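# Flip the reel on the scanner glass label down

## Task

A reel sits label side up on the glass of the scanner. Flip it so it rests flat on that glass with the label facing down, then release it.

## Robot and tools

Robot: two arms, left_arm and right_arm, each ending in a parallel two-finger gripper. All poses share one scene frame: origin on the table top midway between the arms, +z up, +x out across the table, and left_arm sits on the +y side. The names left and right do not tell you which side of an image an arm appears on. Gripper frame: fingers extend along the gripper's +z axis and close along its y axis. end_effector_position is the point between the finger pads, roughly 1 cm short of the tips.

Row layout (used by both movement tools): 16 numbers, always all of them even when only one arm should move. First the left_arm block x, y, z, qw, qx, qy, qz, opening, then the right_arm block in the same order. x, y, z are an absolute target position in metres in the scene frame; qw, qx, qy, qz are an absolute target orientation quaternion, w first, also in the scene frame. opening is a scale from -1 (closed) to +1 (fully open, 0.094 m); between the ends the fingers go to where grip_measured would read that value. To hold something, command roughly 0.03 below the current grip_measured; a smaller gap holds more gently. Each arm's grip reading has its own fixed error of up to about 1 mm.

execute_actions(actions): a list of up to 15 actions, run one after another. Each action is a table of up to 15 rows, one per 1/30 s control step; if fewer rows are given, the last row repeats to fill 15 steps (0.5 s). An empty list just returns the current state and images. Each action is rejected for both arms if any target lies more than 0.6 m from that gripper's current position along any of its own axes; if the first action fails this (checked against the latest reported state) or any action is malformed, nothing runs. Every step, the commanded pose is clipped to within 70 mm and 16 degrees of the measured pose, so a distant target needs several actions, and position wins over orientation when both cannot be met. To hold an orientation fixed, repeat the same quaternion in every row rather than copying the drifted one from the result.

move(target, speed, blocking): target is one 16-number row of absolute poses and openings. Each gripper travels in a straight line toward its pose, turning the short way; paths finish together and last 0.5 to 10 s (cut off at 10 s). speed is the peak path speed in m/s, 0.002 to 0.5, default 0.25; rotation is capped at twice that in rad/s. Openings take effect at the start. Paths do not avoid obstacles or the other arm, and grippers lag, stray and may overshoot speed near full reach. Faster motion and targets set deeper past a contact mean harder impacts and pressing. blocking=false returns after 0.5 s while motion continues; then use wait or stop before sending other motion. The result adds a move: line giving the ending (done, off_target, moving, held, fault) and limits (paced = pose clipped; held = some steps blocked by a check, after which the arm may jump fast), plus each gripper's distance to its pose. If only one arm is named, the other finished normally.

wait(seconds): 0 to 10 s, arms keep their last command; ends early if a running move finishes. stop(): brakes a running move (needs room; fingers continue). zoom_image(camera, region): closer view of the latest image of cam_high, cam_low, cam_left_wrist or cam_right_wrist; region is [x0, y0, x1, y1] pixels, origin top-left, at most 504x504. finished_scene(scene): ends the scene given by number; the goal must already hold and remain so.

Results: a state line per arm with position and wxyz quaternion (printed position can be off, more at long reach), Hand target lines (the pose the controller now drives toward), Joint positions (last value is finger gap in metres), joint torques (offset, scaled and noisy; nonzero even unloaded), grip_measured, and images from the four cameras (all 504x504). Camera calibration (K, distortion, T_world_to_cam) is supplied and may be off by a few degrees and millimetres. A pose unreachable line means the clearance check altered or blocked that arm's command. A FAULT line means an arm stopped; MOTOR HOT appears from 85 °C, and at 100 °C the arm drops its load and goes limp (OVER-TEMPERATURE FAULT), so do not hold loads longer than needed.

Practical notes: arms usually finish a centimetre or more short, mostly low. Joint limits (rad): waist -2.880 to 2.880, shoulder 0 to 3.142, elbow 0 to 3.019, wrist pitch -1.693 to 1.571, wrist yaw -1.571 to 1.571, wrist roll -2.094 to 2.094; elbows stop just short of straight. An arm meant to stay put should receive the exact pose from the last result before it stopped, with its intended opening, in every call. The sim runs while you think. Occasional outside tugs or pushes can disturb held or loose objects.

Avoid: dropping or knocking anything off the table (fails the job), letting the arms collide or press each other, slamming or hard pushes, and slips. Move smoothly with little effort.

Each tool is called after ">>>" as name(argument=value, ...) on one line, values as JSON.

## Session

>>> execute_actions(actions=[])

Scene clock: 0.00 s.
left_arm: end_effector_position=(+0.1282, -0.0246, +0.3326) grip_measured=+1.000 end_effector_quat_wxyz=(+0.478, +0.648, +0.504, -0.313) | right_arm: end_effector_position=(+0.3957, -0.1715, +0.1975) grip_measured=+1.000 end_effector_quat_wxyz=(-0.084, +0.029, +0.972, +0.217)
Joint positions: left_arm=[-1.007  0.496  0.632 -0.549  0.528  0.547  0.094] | right_arm=[ 0.454  1.479  1.243 -1.349 -0.469  0.367  0.094]
Joint velocities: left_arm=[ 0.015  0.005 -0.002 -0.002 -0.037  0.066  0.   ] | right_arm=[ 0.005 -0.024  0.017 -0.017  0.007  0.095  0.   ]
Joint torques (N m, as the arm reports them, + toward a larger angle): no reading
Hand target (left_arm): +0.129, -0.025, +0.348; +0.489, +0.645, +0.496, -0.313
Hand target (right_arm): +0.404, -0.169, +0.209; -0.069, +0.025, +0.972, +0.222
camera_calibration (this result's frames):
cam_left_wrist: T_world_to_cam=[[-0.952081, 0.0371216, -0.303585, 0.221042], [0.198101, 0.831098, -0.519646, 0.17423], [0.233019, -0.554886, -0.798626, 0.345773], [0, 0, 0, 1]] pos_world=[0.0953633, 0.038857, 0.433786]
cam_right_wrist: T_world_to_cam=[[-0.102713, -0.909253, -0.403373, -0.0302112], [-0.707199, -0.218423, 0.672429, 0.118147], [-0.699514, 0.354332, -0.620588, 0.583174], [0, 0, 0, 1]] pos_world=[0.488389, -0.208301, 0.270279]

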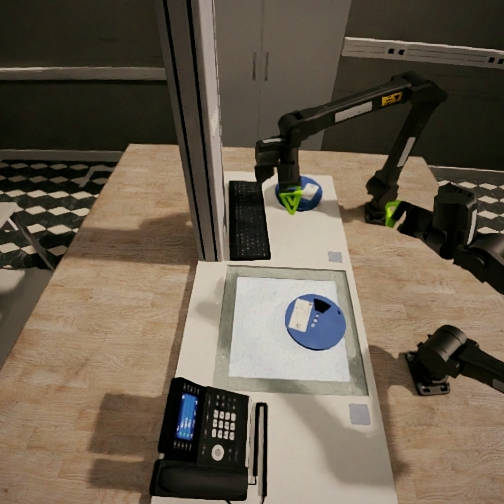

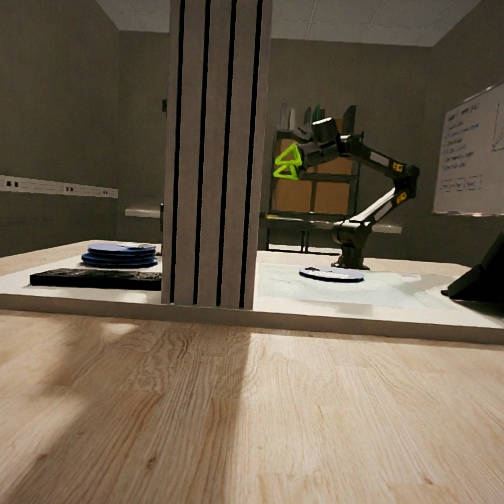

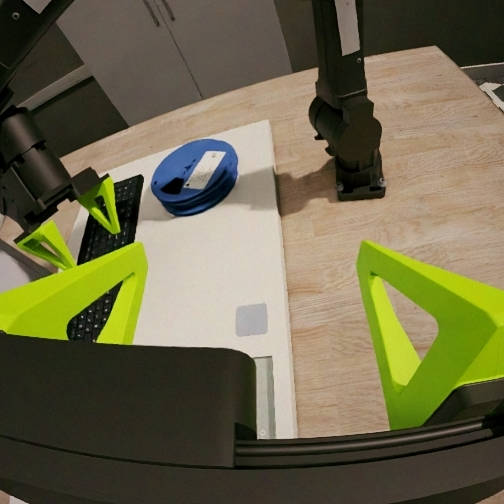

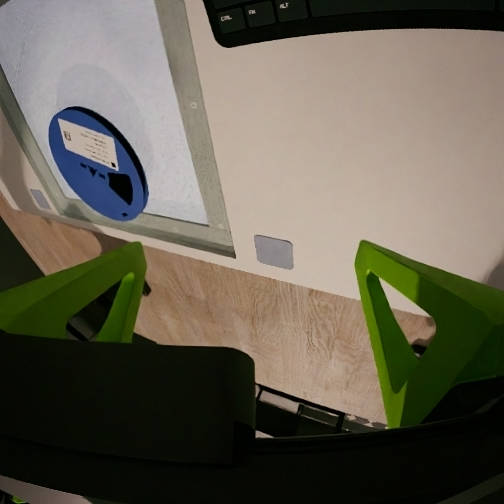

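>>> move(target=[0.445,0.135,0.12,0,0,1,0,1, 0.24,-0.22,0.2,0.25,-0.55,0.8,0,-0.2], speed=0.3)

Scene clock: 5.47 s.
left_arm: end_effector_position=(+0.4288, +0.1332, +0.1062) grip_measured=+1.000 end_effector_quat_wxyz=(-0.016, +0.006, +1.000, -0.000) | right_arm: end_effector_position=(+0.2362, -0.2253, +0.1941) grip_measured=-0.198 end_effector_quat_wxyz=(+0.229, -0.545, +0.806, -0.001)
Joint positions: left_arm=[-0.397  1.584  1.163 -1.179  0.01  -0.301  0.094] | right_arm=[ 0.746  0.693  0.665 -1.081  0.006 -0.588  0.038]
Joint velocities: left_arm=[-0.005 -0.005 -0.002  0.002  0.022  0.066  0.   ] | right_arm=[-0.015  0.005  0.007  0.007 -0.11  -0.022  0.001]
Joint torques (N m, as the arm reports them, + toward a larger angle): left_arm=[  0.22 -15.39  13.54  -0.6   -0.19  -0.04] | right_arm=[ 0.87 -0.79 10.01  2.3   0.08 -0.03]
Hand target (left_arm): +0.447, +0.130, +0.120; -0.000, -0.005, +1.000, -0.004
Hand target (right_arm): +0.239, -0.221, +0.200; +0.245, -0.551, +0.797, -0.002
Off the commanded pose (left_arm): 0.021 m, 2 deg.
Off the commanded pose (right_arm): 0.009 m, 3 deg.
move: off_target (left_arm, right_arm)
camera_calibration (this result's frames):
cam_left_wrist: T_world_to_cam=[[-0.0125825, -0.99992, 0.00159289, 0.135466], [-0.79438, 0.0109636, 0.607322, 0.28096], [-0.60729, 0.00637626, -0.794454, 0.467575], [0, 0, 0, 1]] pos_world=[0.508847, 0.129393, 0.200618]
cam_right_wrist: T_world_to_cam=[[0.87042, -0.418974, 0.258513, -0.344747], [-0.475681, -0.851062, 0.222306, -0.113949], [0.12687, -0.31647, -0.94008, 0.204233], [0, 0, 0, 1]] pos_world=[0.21996, -0.176785, 0.306448]

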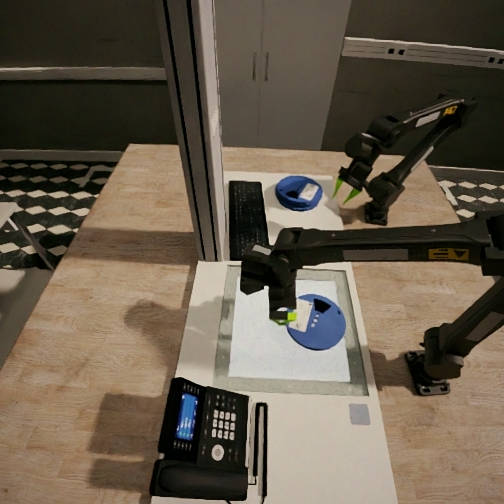

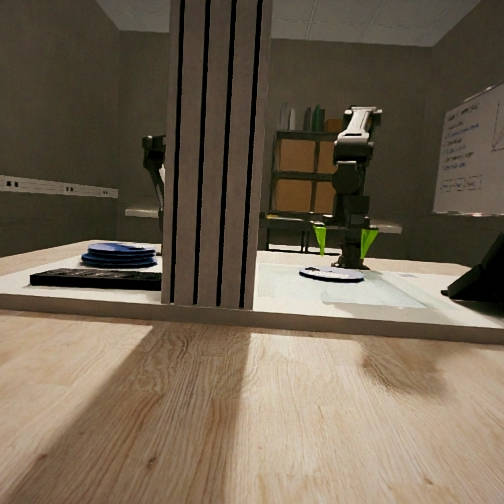

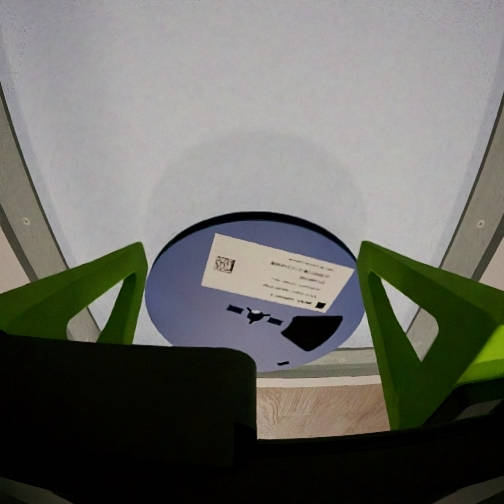

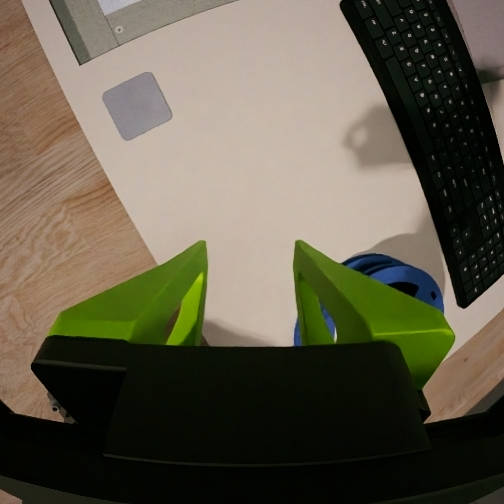

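>>> move(target=[0.43,0.131,0.042,0,0,1,0,1, 0.09,-0.02,0.11,0.5124,-0.8044,0.2536,-0.1616,-0.2], speed=0.25)

>>> zoom_image(camera="cam_low", region=[250, 180, 400, 310])

Scene clock: 9.20 s.
left_arm: end_effector_position=(+0.4359, +0.1323, +0.0573) grip_measured=+1.000 end_effector_quat_wxyz=(+0.013, +0.003, +1.000, -0.005) | right_arm: end_effector_position=(+0.0911, -0.0229, +0.1079) grip_measured=-0.198 end_effector_quat_wxyz=(-0.504, +0.807, -0.259, +0.168)
Joint positions: left_arm=[-0.397  1.629  1.073 -0.987  0.002 -0.308  0.094] | right_arm=[ 1.791  1.061  0.27   0.223  0.627 -1.223  0.038]
Joint velocities: left_arm=[-0.005 -0.005 -0.012  0.002 -0.037 -0.007  0.   ] | right_arm=[-0.005 -0.005 -0.007  0.002 -0.051 -0.037  0.001]
Joint torques (N m, as the arm reports them, + toward a larger angle): left_arm=[ -0.85 -14.39   7.61   0.44  -0.21  -0.02] | right_arm=[ 0.7  -1.33  7.65  2.8   0.16 -0.04]
Hand target (left_arm): +0.429, +0.131, +0.043; -0.000, +0.000, +1.000, +0.000
Hand target (right_arm): +0.088, -0.020, +0.109; -0.509, +0.806, -0.252, +0.166
Off the commanded pose (left_arm): 0.016 m, 2 deg.
Off the commanded pose (right_arm): 0.004 m, 1 deg.
move: off_target (left_arm)
camera_calibration (this result's frames):
cam_left_wrist: T_world_to_cam=[[-0.00648007, -0.999914, 0.0114164, 0.13154], [-0.828293, 0.0117636, 0.560171, 0.333734], [-0.560257, -0.0058262, -0.828298, 0.416102], [0, 0, 0, 1]] pos_world=[0.510406, 0.130027, 0.156207]
cam_right_wrist: T_world_to_cam=[[0.252763, 0.340668, 0.905569, -0.107541], [0.339122, -0.90778, 0.246843, -0.069746], [0.906149, 0.244706, -0.344981, 0.0833442], [0, 0, 0, 1]] pos_world=[-0.0246876, -0.0470732, 0.143354]

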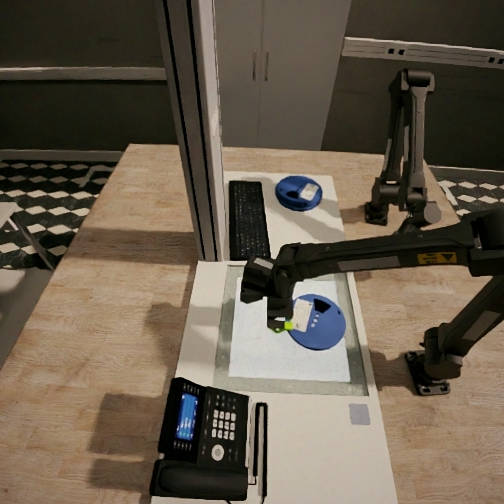

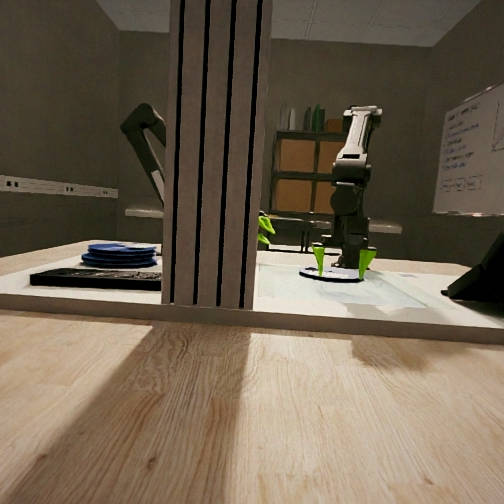

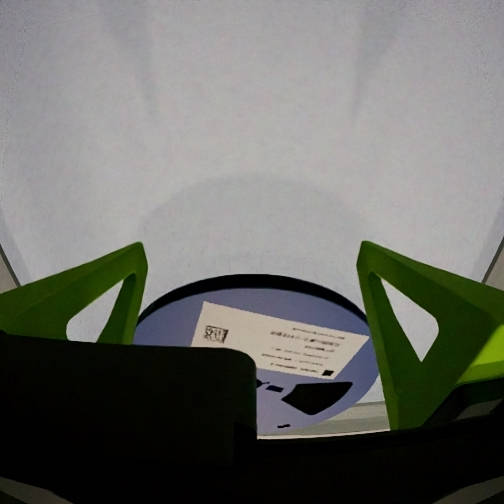

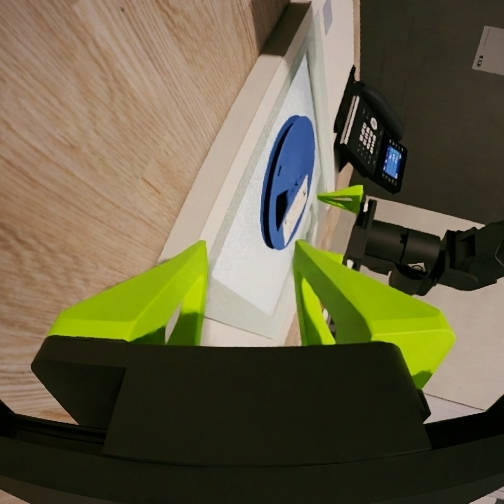

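Region (250, 180, 400, 310) of cam_low's 504x504 image, scaled by 3.360, with more detail than that image has; it fills the top 437 rows of this view, and the rest is white.

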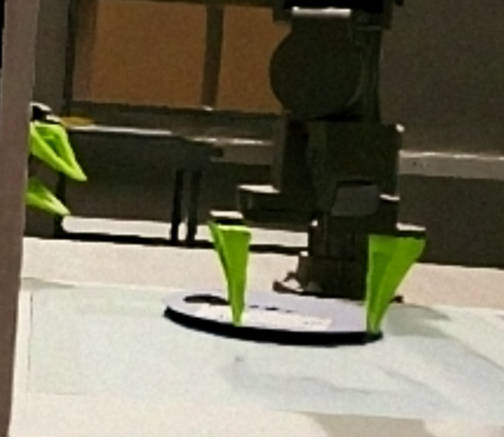

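>>> move(target=[0.42,0.131,0.029,0,0,1,0,1, 0.095,-0.01,0.09,0.5124,-0.8044,0.2536,-0.1616,-0.2], speed=0.05)

>>> move(target=[0.285,0.131,0.041,0,0,1,0,1, 0.12,0.055,0.052,0.5124,-0.8044,0.2536,-0.1616,-0.2], speed=0.07)

>>> zoom_image(camera="cam_high", region=[300, 220, 460, 380])

Scene clock: 10.57 s.
left_arm: end_effector_position=(+0.4262, +0.1329, +0.0434) grip_measured=+1.000 end_effector_quat_wxyz=(+0.012, +0.003, +1.000, -0.005) | right_arm: end_effector_position=(+0.0918, -0.0110, +0.0904) grip_measured=-0.198 end_effector_quat_wxyz=(-0.510, +0.807, -0.254, +0.159)
Joint positions: left_arm=[-0.402  1.629  1.029 -0.945  0.002 -0.314  0.094] | right_arm=[ 1.773  1.184  0.263  0.377  0.592 -1.243  0.038]
Joint velocities: left_arm=[-0.015  0.005  0.007 -0.012 -0.022 -0.051  0.   ] | right_arm=[-0.024  0.005  0.032  0.012 -0.051  0.022 -0.001]
Joint torques (N m, as the arm reports them, + toward a larger angle): left_arm=[ -1.08 -14.23   7.53   0.43  -0.19  -0.02] | right_arm=[-0.71 -2.25  6.57  3.04  0.16  0.  ]
Hand target (left_arm): +0.420, +0.131, +0.029; -0.000, -0.000, +1.000, +0.000
Hand target (right_arm): +0.095, -0.010, +0.090; -0.513, +0.804, -0.254, +0.162
Off the commanded pose (left_arm): 0.016 m, 2 deg.
Off the commanded pose (right_arm): 0.003 m, 1 deg.
move: off_target (left_arm)
camera_calibration (this result's frames):
cam_left_wrist: T_world_to_cam=[[-0.00532117, -0.999924, 0.0111247, 0.131715], [-0.827452, 0.0106497, 0.561435, 0.333176], [-0.561511, -0.0062177, -0.827446, 0.399652], [0, 0, 0, 1]] pos_world=[0.500798, 0.130642, 0.142168]
cam_right_wrist: T_world_to_cam=[[0.250901, 0.335144, 0.908145, -0.0959997], [0.358298, -0.903676, 0.234505, -0.0555005], [0.899262, 0.266549, -0.346814, 0.0747614], [0, 0, 0, 1]] pos_world=[-0.023258, -0.0379083, 0.126125]

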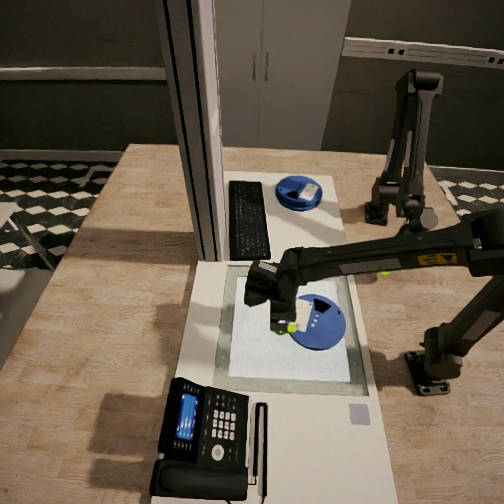

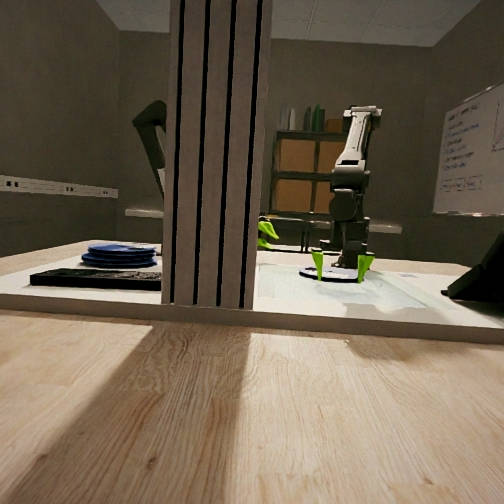

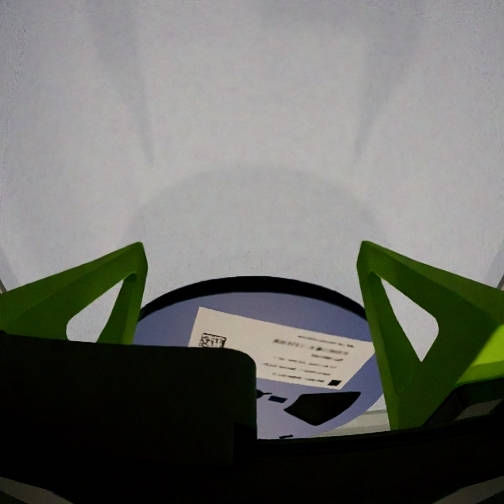

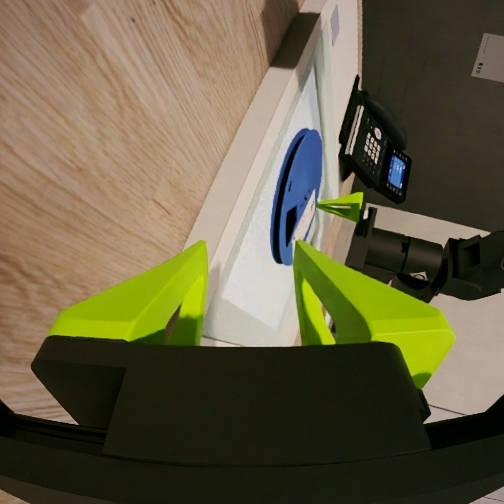

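Scene clock: 12.90 s.
left_arm: end_effector_position=(+0.2924, +0.1318, +0.0438) grip_measured=+1.000 end_effector_quat_wxyz=(+0.004, +0.004, +1.000, -0.003) | right_arm: end_effector_position=(+0.1154, +0.0387, +0.0426) grip_measured=-0.198 end_effector_quat_wxyz=(-0.497, +0.814, -0.251, +0.162)
Joint positions: left_arm=[-0.542  1.333  0.704 -0.931  0.002 -0.451  0.094] | right_arm=[ 1.68   1.538  0.364  0.627  0.511 -1.297  0.038]
Joint velocities: left_arm=[-0.005 -0.005  0.017  0.007  0.022 -0.051  0.   ] | right_arm=[-0.005 -0.015  0.002  0.007  0.007 -0.007  0.001]
Joint torques (N m, as the arm reports them, + toward a larger angle): left_arm=[ -0.96 -10.24   7.09  -0.29  -0.14  -0.03] | right_arm=[-0.68 -4.91  7.39  3.18  0.12 -0.01]
Hand target (left_arm): +0.285, +0.133, +0.041; -0.001, -0.000, +1.000, +0.000
Hand target (right_arm): +0.120, +0.055, +0.052; -0.512, +0.804, -0.254, +0.162
Off the commanded pose (left_arm): 0.008 m, 1 deg.
Off the commanded pose (right_arm): 0.019 m, 2 deg.
move: off_target (right_arm)
camera_calibration (this result's frames):
cam_left_wrist: T_world_to_cam=[[-0.00824086, -0.999941, 0.00706746, 0.130897], [-0.818407, 0.0108055, 0.574537, 0.219033], [-0.57458, -0.00104938, -0.818448, 0.3277], [0, 0, 0, 1]] pos_world=[0.368627, 0.128867, 0.141437]
cam_right_wrist: T_world_to_cam=[[0.252109, 0.362867, 0.897089, -0.0759302], [0.358631, -0.896056, 0.261663, -0.00930216], [0.898791, 0.255756, -0.356039, 0.0245257], [0, 0, 0, 1]] pos_world=[0.000435313, 0.0129447, 0.0792823]

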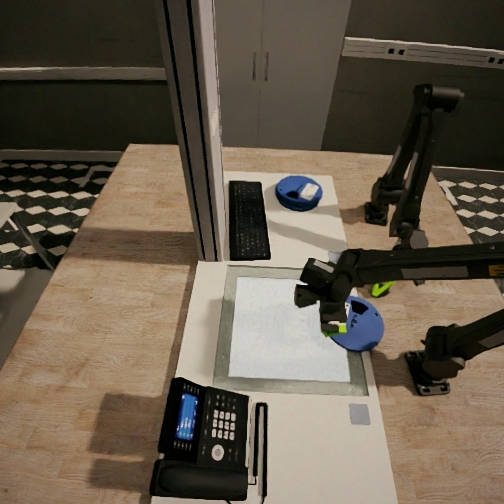

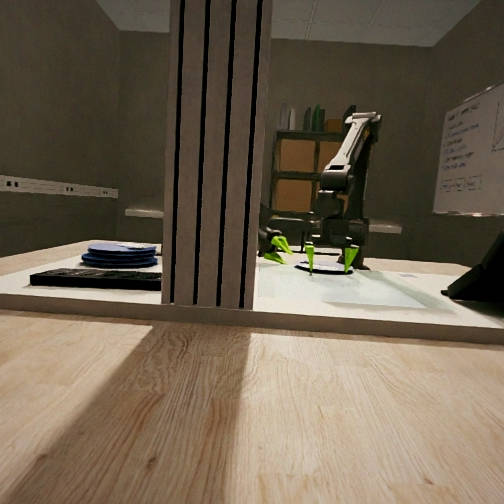

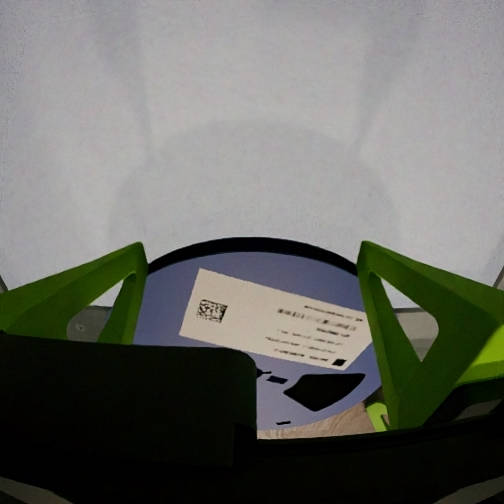

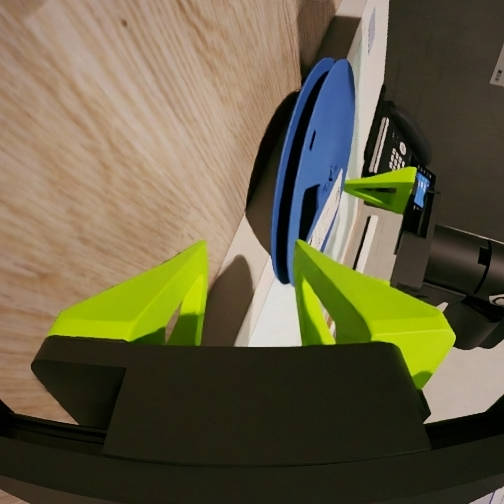

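Region (300, 220, 460, 380) of cam_high's 504x504 image, scaled by 3.150, with more detail than that image has.

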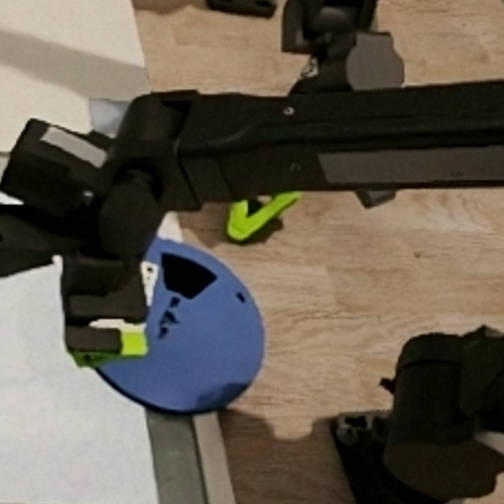

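>>> move(target=[0.285,0.131,0.041,0,0,1,0,1, 0.161,0.121,0.042,0.5124,-0.8044,0.2536,-0.1616,-0.2], speed=0.05)

>>> zoom_image(camera="cam_low", region=[250, 180, 400, 310])

Scene clock: 15.63 s.
left_arm: end_effector_position=(+0.2923, +0.1314, +0.0438) grip_measured=+1.000 end_effector_quat_wxyz=(+0.005, +0.002, +1.000, -0.002) | right_arm: end_effector_position=(+0.1543, +0.1058, +0.0355) grip_measured=-0.198 end_effector_quat_wxyz=(-0.498, +0.814, -0.253, +0.160)
Joint positions: left_arm=[-0.544  1.333  0.704 -0.931 -0.    -0.456  0.094] | right_arm=[ 1.577  1.695  0.55   0.628  0.421 -1.352  0.038]
Joint velocities: left_arm=[-0.005  0.005 -0.002 -0.012  0.037 -0.022  0.   ] | right_arm=[-0.005 -0.005 -0.007 -0.022 -0.11  -0.007  0.   ]
Joint torques (N m, as the arm reports them, + toward a larger angle): left_arm=[ -1.11 -10.62   7.19  -0.15  -0.11  -0.05] | right_arm=[-0.73 -7.45  7.58  3.09  0.06  0.01]
Hand target (left_arm): +0.285, +0.131, +0.041; -0.000, +0.000, +1.000, +0.000
Hand target (right_arm): +0.161, +0.121, +0.042; -0.513, +0.804, -0.253, +0.162
Off the commanded pose (left_arm): 0.008 m, 1 deg.
Off the commanded pose (right_arm): 0.018 m, 2 deg.
move: off_target (right_arm)
camera_calibration (this result's frames):
cam_left_wrist: T_world_to_cam=[[-0.00517425, -0.999972, 0.00540221, 0.129735], [-0.818905, 0.00733765, 0.573883, 0.219527], [-0.573906, -0.00145448, -0.81892, 0.327478], [0, 0, 0, 1]] pos_world=[0.368385, 0.128597, 0.141494]
cam_right_wrist: T_world_to_cam=[[0.255056, 0.35907, 0.897783, -0.103842], [0.359276, -0.897211, 0.256773, 0.0389075], [0.897701, 0.257061, -0.357845, -0.029998], [0, 0, 0, 1]] pos_world=[0.0394362, 0.079906, 0.0725022]

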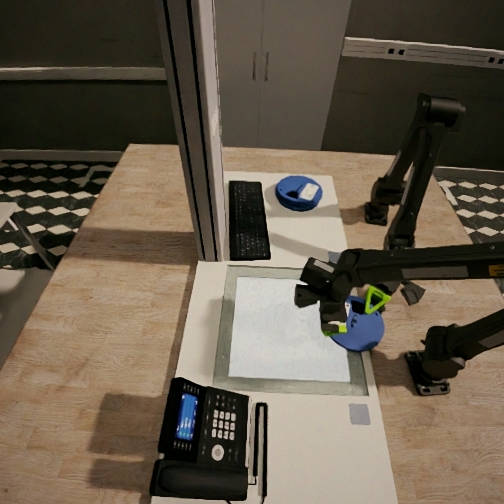

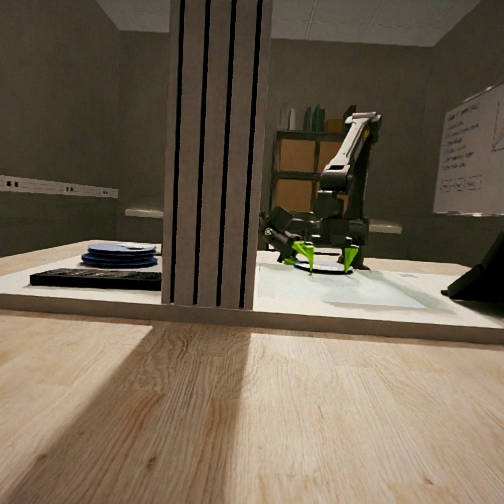

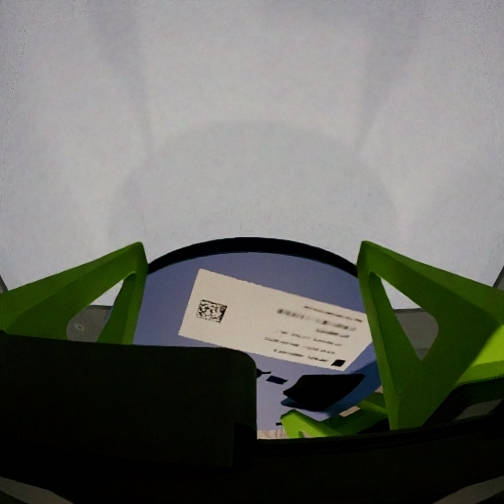

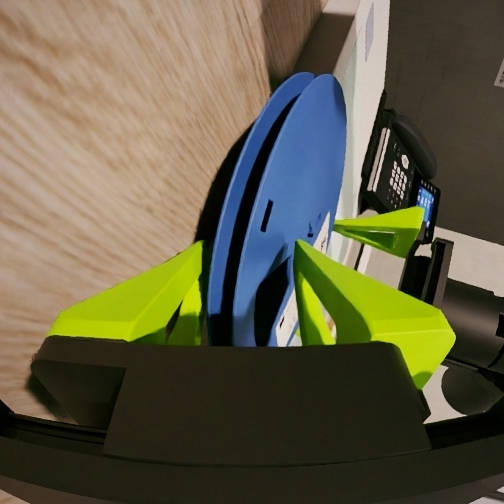

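Region (250, 180, 400, 310) of cam_low's 504x504 image, scaled by 3.360, with more detail than that image has; it fills the top 437 rows of this view, and the rest is white.

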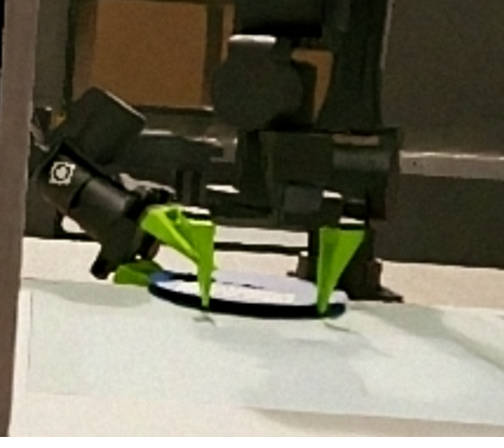

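>>> move(target=[0.33,0.14,0.055,0,0,1,0,1, 0.164,0.127,0.045,0.5124,-0.8044,0.2536,-0.1616,-0.2], speed=0.06)

>>> move(target=[0.37,0.23,0.13,0,0,1,0,1, 0.167,0.132,0.095,0.5124,-0.8044,0.2536,-0.1616,-0.25], speed=0.08)

>>> zoom_image(camera="cam_low", region=[250, 180, 400, 310])

Scene clock: 17.10 s.
left_arm: end_effector_position=(+0.3126, +0.1440, +0.0471) grip_measured=+1.000 end_effector_quat_wxyz=(-0.007, -0.004, +1.000, +0.003) | right_arm: end_effector_position=(+0.1565, +0.1110, +0.0388) grip_measured=-0.198 end_effector_quat_wxyz=(-0.502, +0.811, -0.253, +0.159)
Joint positions: left_arm=[-0.481  1.379  0.758 -0.965 -0.    -0.406  0.094] | right_arm=[ 1.572  1.697  0.562  0.628  0.416 -1.354  0.038]
Joint velocities: left_arm=[-0.015 -0.005 -0.007  0.012  0.007 -0.007  0.   ] | right_arm=[ 0.015  0.015  0.012 -0.037 -0.081 -0.022 -0.002]
Joint torques (N m, as the arm reports them, + toward a larger angle): left_arm=[ 0.38 -9.59 11.96 -0.57 -0.11  0.26] | right_arm=[-0.63 -7.53  8.19  2.3   0.09 -0.01]
Hand target (left_arm): +0.330, +0.140, +0.055; +0.001, -0.000, +1.000, -0.000
Hand target (right_arm): +0.164, +0.126, +0.045; -0.512, +0.804, -0.254, +0.162
Off the commanded pose (left_arm): 0.020 m, 1 deg.
Off the commanded pose (right_arm): 0.019 m, 1 deg.
move: off_target (left_arm, right_arm)
camera_calibration (this result's frames):
cam_left_wrist: T_world_to_cam=[[0.00741094, -0.999958, -0.00532921, 0.138978], [-0.805108, -0.00912751, 0.593058, 0.231389], [-0.593082, -0.000104523, -0.805142, 0.347015], [0, 0, 0, 1]] pos_world=[0.391071, 0.14112, 0.142911]
cam_right_wrist: T_world_to_cam=[[0.254518, 0.350685, 0.901244, -0.108358], [0.360055, -0.899297, 0.248246, 0.042376], [0.897542, 0.261314, -0.355153, -0.0326562], [0, 0, 0, 1]] pos_world=[0.0416316, 0.0846416, 0.0755391]

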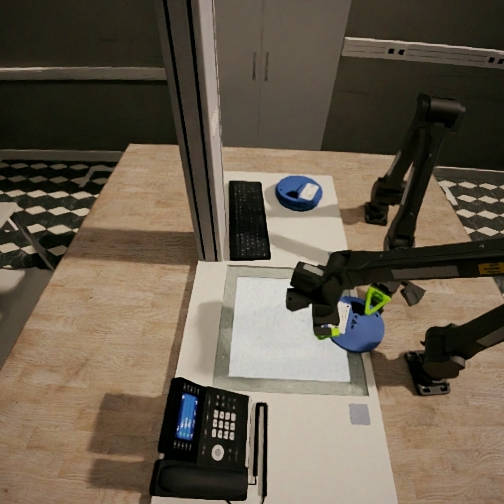

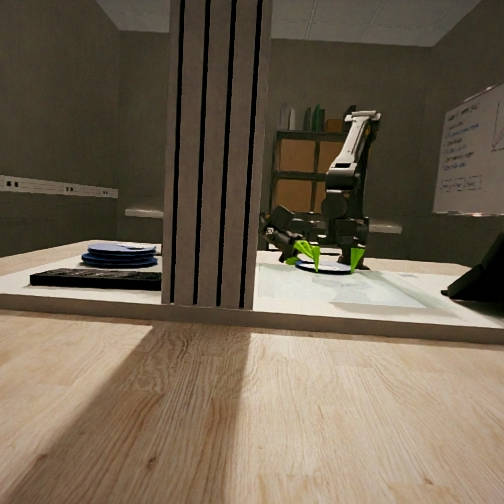

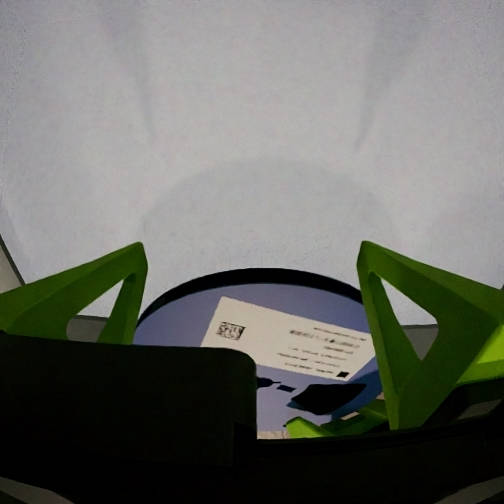

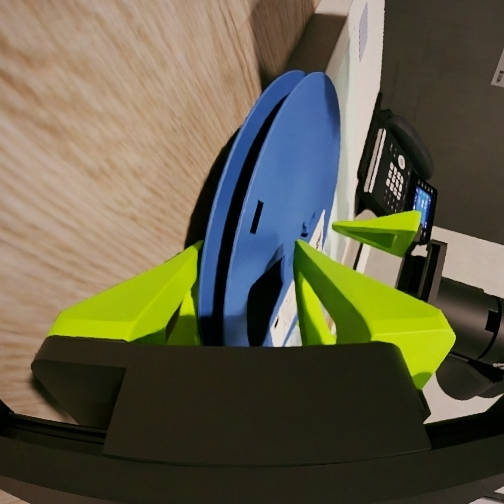

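Scene clock: 19.10 s.
left_arm: end_effector_position=(+0.3531, +0.2292, +0.1110) grip_measured=+1.000 end_effector_quat_wxyz=(-0.021, -0.005, +1.000, +0.004) | right_arm: end_effector_position=(+0.1589, +0.1126, +0.0657) grip_measured=-0.248 end_effector_quat_wxyz=(-0.489, +0.820, -0.252, +0.161)
Joint positions: left_arm=[-0.202  1.345  0.918 -1.185 -0.002 -0.129  0.094] | right_arm=[ 1.566  1.596  0.59   0.467  0.411 -1.357  0.035]
Joint velocities: left_arm=[ 0.005 -0.015 -0.007 -0.007  0.007  0.007  0.   ] | right_arm=[-0.005 -0.015  0.022  0.017 -0.037 -0.037 -0.001]
Joint torques (N m, as the arm reports them, + toward a larger angle): left_arm=[  0.27 -12.47  13.29  -0.58  -0.04   0.22] | right_arm=[ -0.58 -11.08   9.69   1.33   0.1   -0.04]
Hand target (left_arm): +0.371, +0.229, +0.130; +0.002, +0.000, +1.000, +0.001
Hand target (right_arm): +0.167, +0.130, +0.096; -0.513, +0.804, -0.254, +0.162
Off the commanded pose (left_arm): 0.025 m, 2 deg.
Off the commanded pose (right_arm): 0.036 m, 3 deg.
move: off_target (left_arm, right_arm)
camera_calibration (this result's frames):
cam_left_wrist: T_world_to_cam=[[0.00995367, -0.999929, -0.00655764, 0.22346], [-0.788775, -0.0118822, 0.614567, 0.219318], [-0.614601, -0.000944693, -0.788837, 0.428441], [0, 0, 0, 1]] pos_world=[0.434089, 0.226454, 0.20465]
cam_right_wrist: T_world_to_cam=[[0.258757, 0.379457, 0.888289, -0.136834], [0.361266, -0.890887, 0.275331, 0.0334175], [0.895841, 0.249665, -0.367608, -0.0232453], [0, 0, 0, 1]] pos_world=[0.0441584, 0.0874975, 0.103802]

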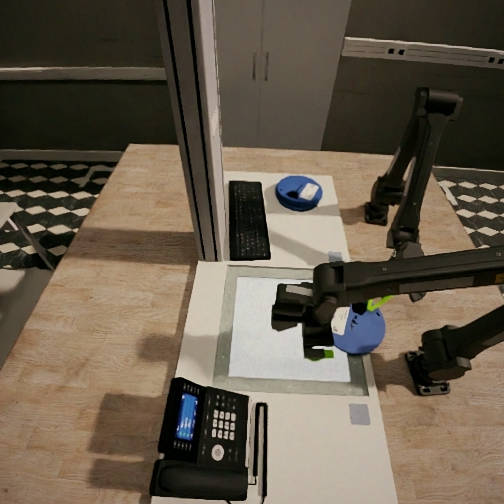

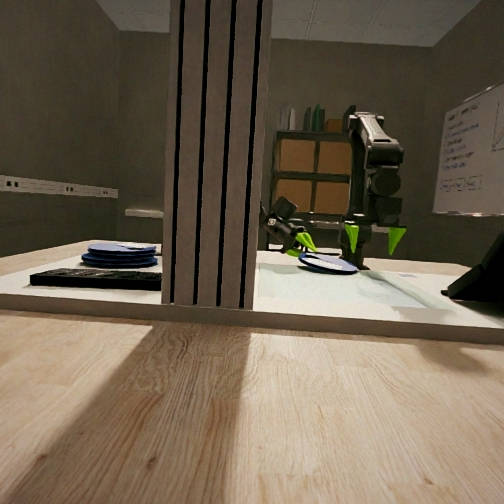

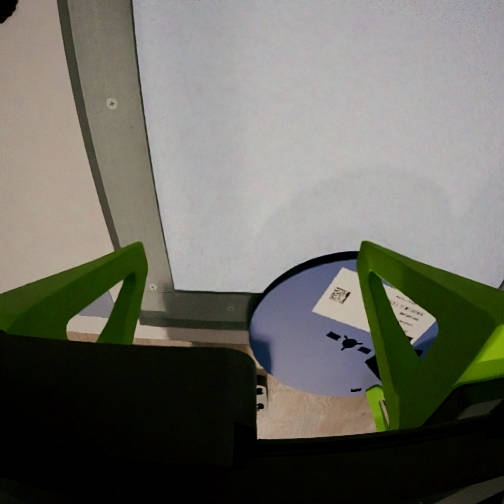

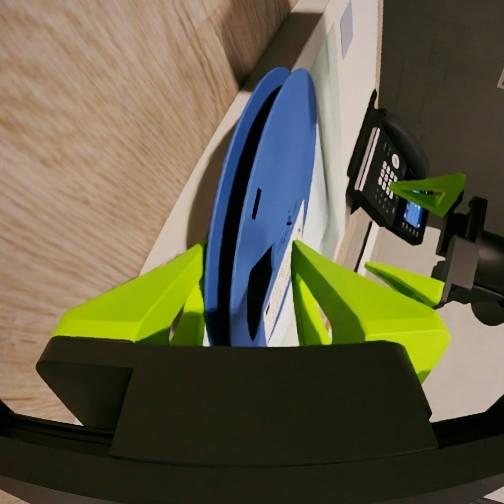

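Region (250, 180, 400, 310) of cam_low's 504x504 image, scaled by 3.360, with more detail than that image has; it fills the top 437 rows of this view, and the rest is white.

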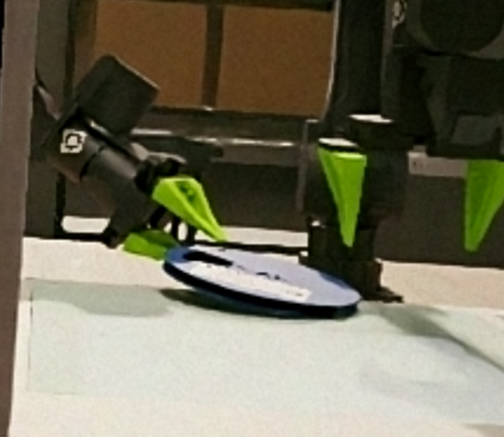

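>>> move(target=[0.26,0.42,0.17,0,0,1,0,1, 0.169,0.136,0.098,0.5806,-0.7567,0.2386,-0.1831,-0.45], speed=0.12)

>>> move(target=[0.26,0.42,0.17,0,0,1,0,1, 0.169,0.136,0.098,0.5806,-0.7567,0.2386,-0.1831,-0.81], speed=0.05)

>>> zoom_image(camera="cam_high", region=[300, 220, 460, 380])

Scene clock: 21.87 s.
left_arm: end_effector_position=(+0.2604, +0.4187, +0.1604) grip_measured=+1.000 end_effector_quat_wxyz=(-0.005, -0.006, +1.000, -0.001) | right_arm: end_effector_position=(+0.1672, +0.1318, +0.0969) grip_measured=-0.448 end_effector_quat_wxyz=(-0.573, +0.762, -0.240, +0.182)
Joint positions: left_arm=[ 0.462  1.125  0.873 -1.328 -0.003  0.533  0.094] | right_arm=[ 1.566  1.654  0.585  0.757  0.446 -1.434  0.026]
Joint velocities: left_arm=[ 0.005 -0.005 -0.007  0.002 -0.051  0.007  0.   ] | right_arm=[-0.024 -0.015 -0.012 -0.007 -0.022 -0.051 -0.   ]
Joint torques (N m, as the arm reports them, + toward a larger angle): left_arm=[ 0.1  -8.97 11.35 -0.5   0.11  0.25] | right_arm=[ 0.12 -7.7   6.47  3.42  0.26 -0.02]
Hand target (left_arm): +0.263, +0.421, +0.170; +0.004, +0.000, +1.000, +0.002
Hand target (right_arm): +0.169, +0.136, +0.098; -0.580, +0.756, -0.238, +0.185
Off the commanded pose (left_arm): 0.010 m, 1 deg.
Off the commanded pose (right_arm): 0.005 m, 1 deg.
move: done
camera_calibration (this result's frames):
cam_left_wrist: T_world_to_cam=[[0.0120272, -0.999922, 0.00325841, 0.41209], [-0.807705, -0.00779412, 0.589535, 0.125336], [-0.589464, -0.00972231, -0.807736, 0.410824], [0, 0, 0, 1]] pos_world=[0.338444, 0.417029, 0.256605]
cam_right_wrist: T_world_to_cam=[[0.161331, 0.210435, 0.964204, -0.142697], [0.33595, -0.930363, 0.146838, 0.0607266], [0.92796, 0.300235, -0.220792, -0.0503342], [0, 0, 0, 1]] pos_world=[0.0493284, 0.101638, 0.117559]

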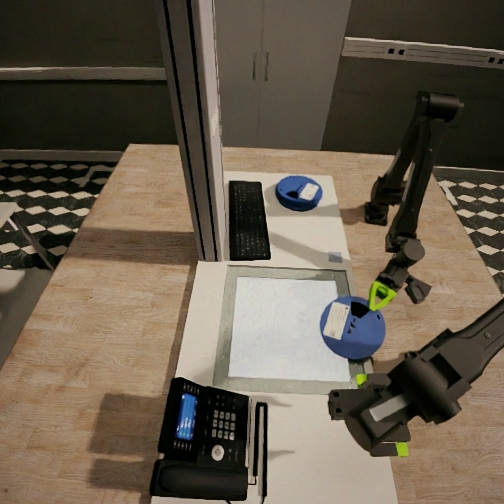

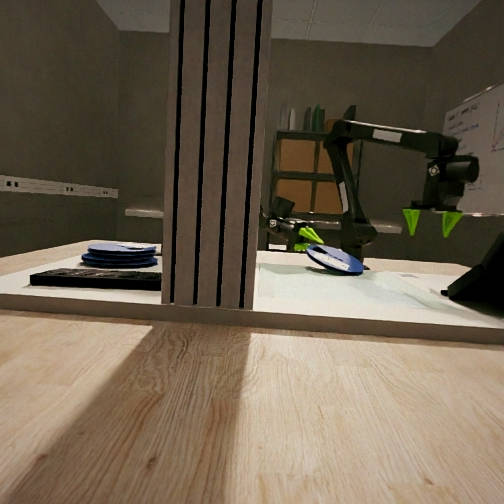

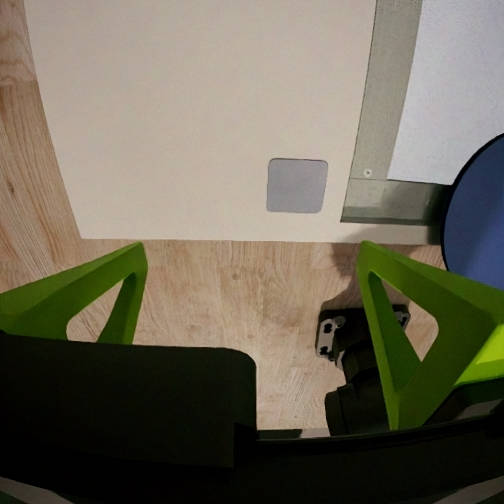

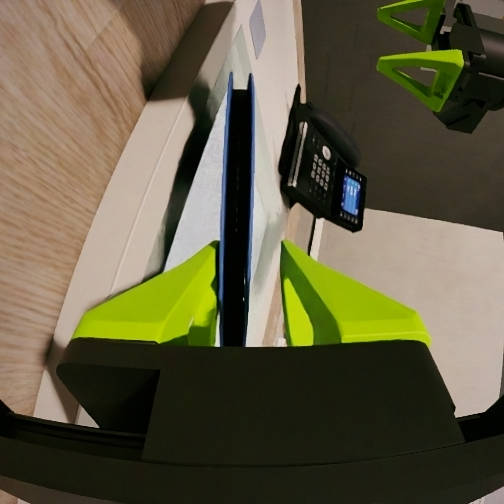

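Scene clock: 22.57 s.
left_arm: end_effector_position=(+0.2581, +0.4173, +0.1614) grip_measured=+1.000 end_effector_quat_wxyz=(-0.008, -0.004, +1.000, -0.003) | right_arm: end_effector_position=(+0.1668, +0.1301, +0.0936) grip_measured=-0.773 end_effector_quat_wxyz=(-0.570, +0.764, -0.239, +0.182)
Joint positions: left_arm=[ 0.462  1.121  0.873 -1.339 -0.003  0.537  0.094] | right_arm=[ 1.566  1.657  0.581  0.757  0.444 -1.434  0.011]
Joint velocities: left_arm=[-0.005 -0.005 -0.002 -0.022 -0.022  0.022  0.   ] | right_arm=[ 0.015  0.005 -0.017 -0.002 -0.022  0.022 -0.001]
Joint torques (N m, as the arm reports them, + toward a larger angle): left_arm=[ 0.16 -9.31 11.17 -0.47  0.11  0.23] | right_arm=[-0.06 -7.76  6.57  3.35  0.21 -0.01]
Hand target (left_arm): +0.260, +0.420, +0.170; +0.000, -0.000, +1.000, +0.000
Hand target (right_arm): +0.169, +0.136, +0.098; -0.580, +0.757, -0.239, +0.183
Off the commanded pose (left_arm): 0.009 m, 1 deg.
Off the commanded pose (right_arm): 0.008 m, 1 deg.
move: done
camera_calibration (this result's frames):
cam_left_wrist: T_world_to_cam=[[0.00824476, -0.999942, 0.00700113, 0.41108], [-0.804066, -0.00246705, 0.594536, 0.118914], [-0.594484, -0.0105312, -0.804039, 0.411232], [0, 0, 0, 1]] pos_world=[0.336696, 0.41568, 0.25707]
cam_right_wrist: T_world_to_cam=[[0.162183, 0.21773, 0.96244, -0.140071], [0.337583, -0.928742, 0.15322, 0.0587452], [0.927219, 0.300053, -0.224128, -0.049644], [0, 0, 0, 1]] pos_world=[0.0489166, 0.0999527, 0.114683]

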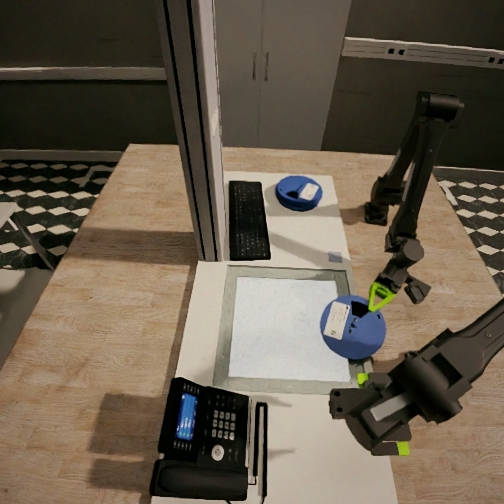

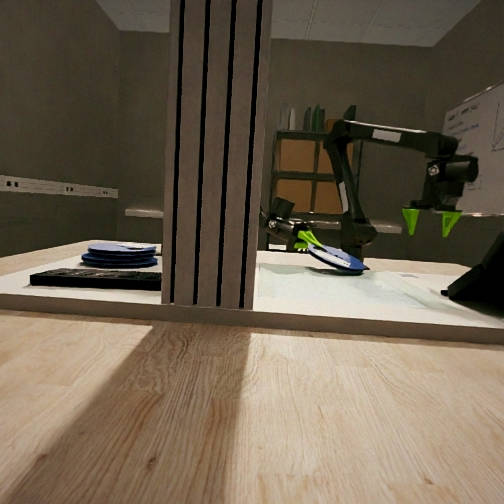

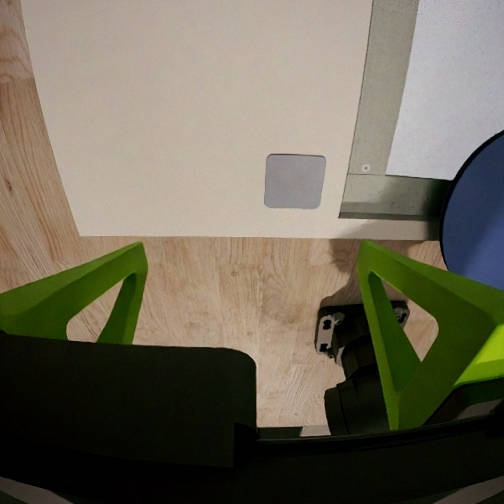

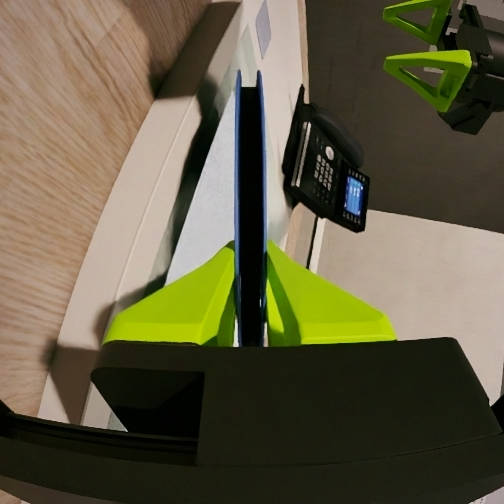

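Region (300, 220, 460, 380) of cam_high's 504x504 image, scaled by 3.150, with more detail than that image has.

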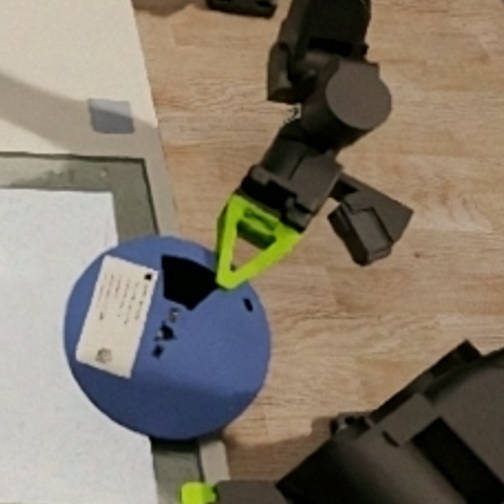

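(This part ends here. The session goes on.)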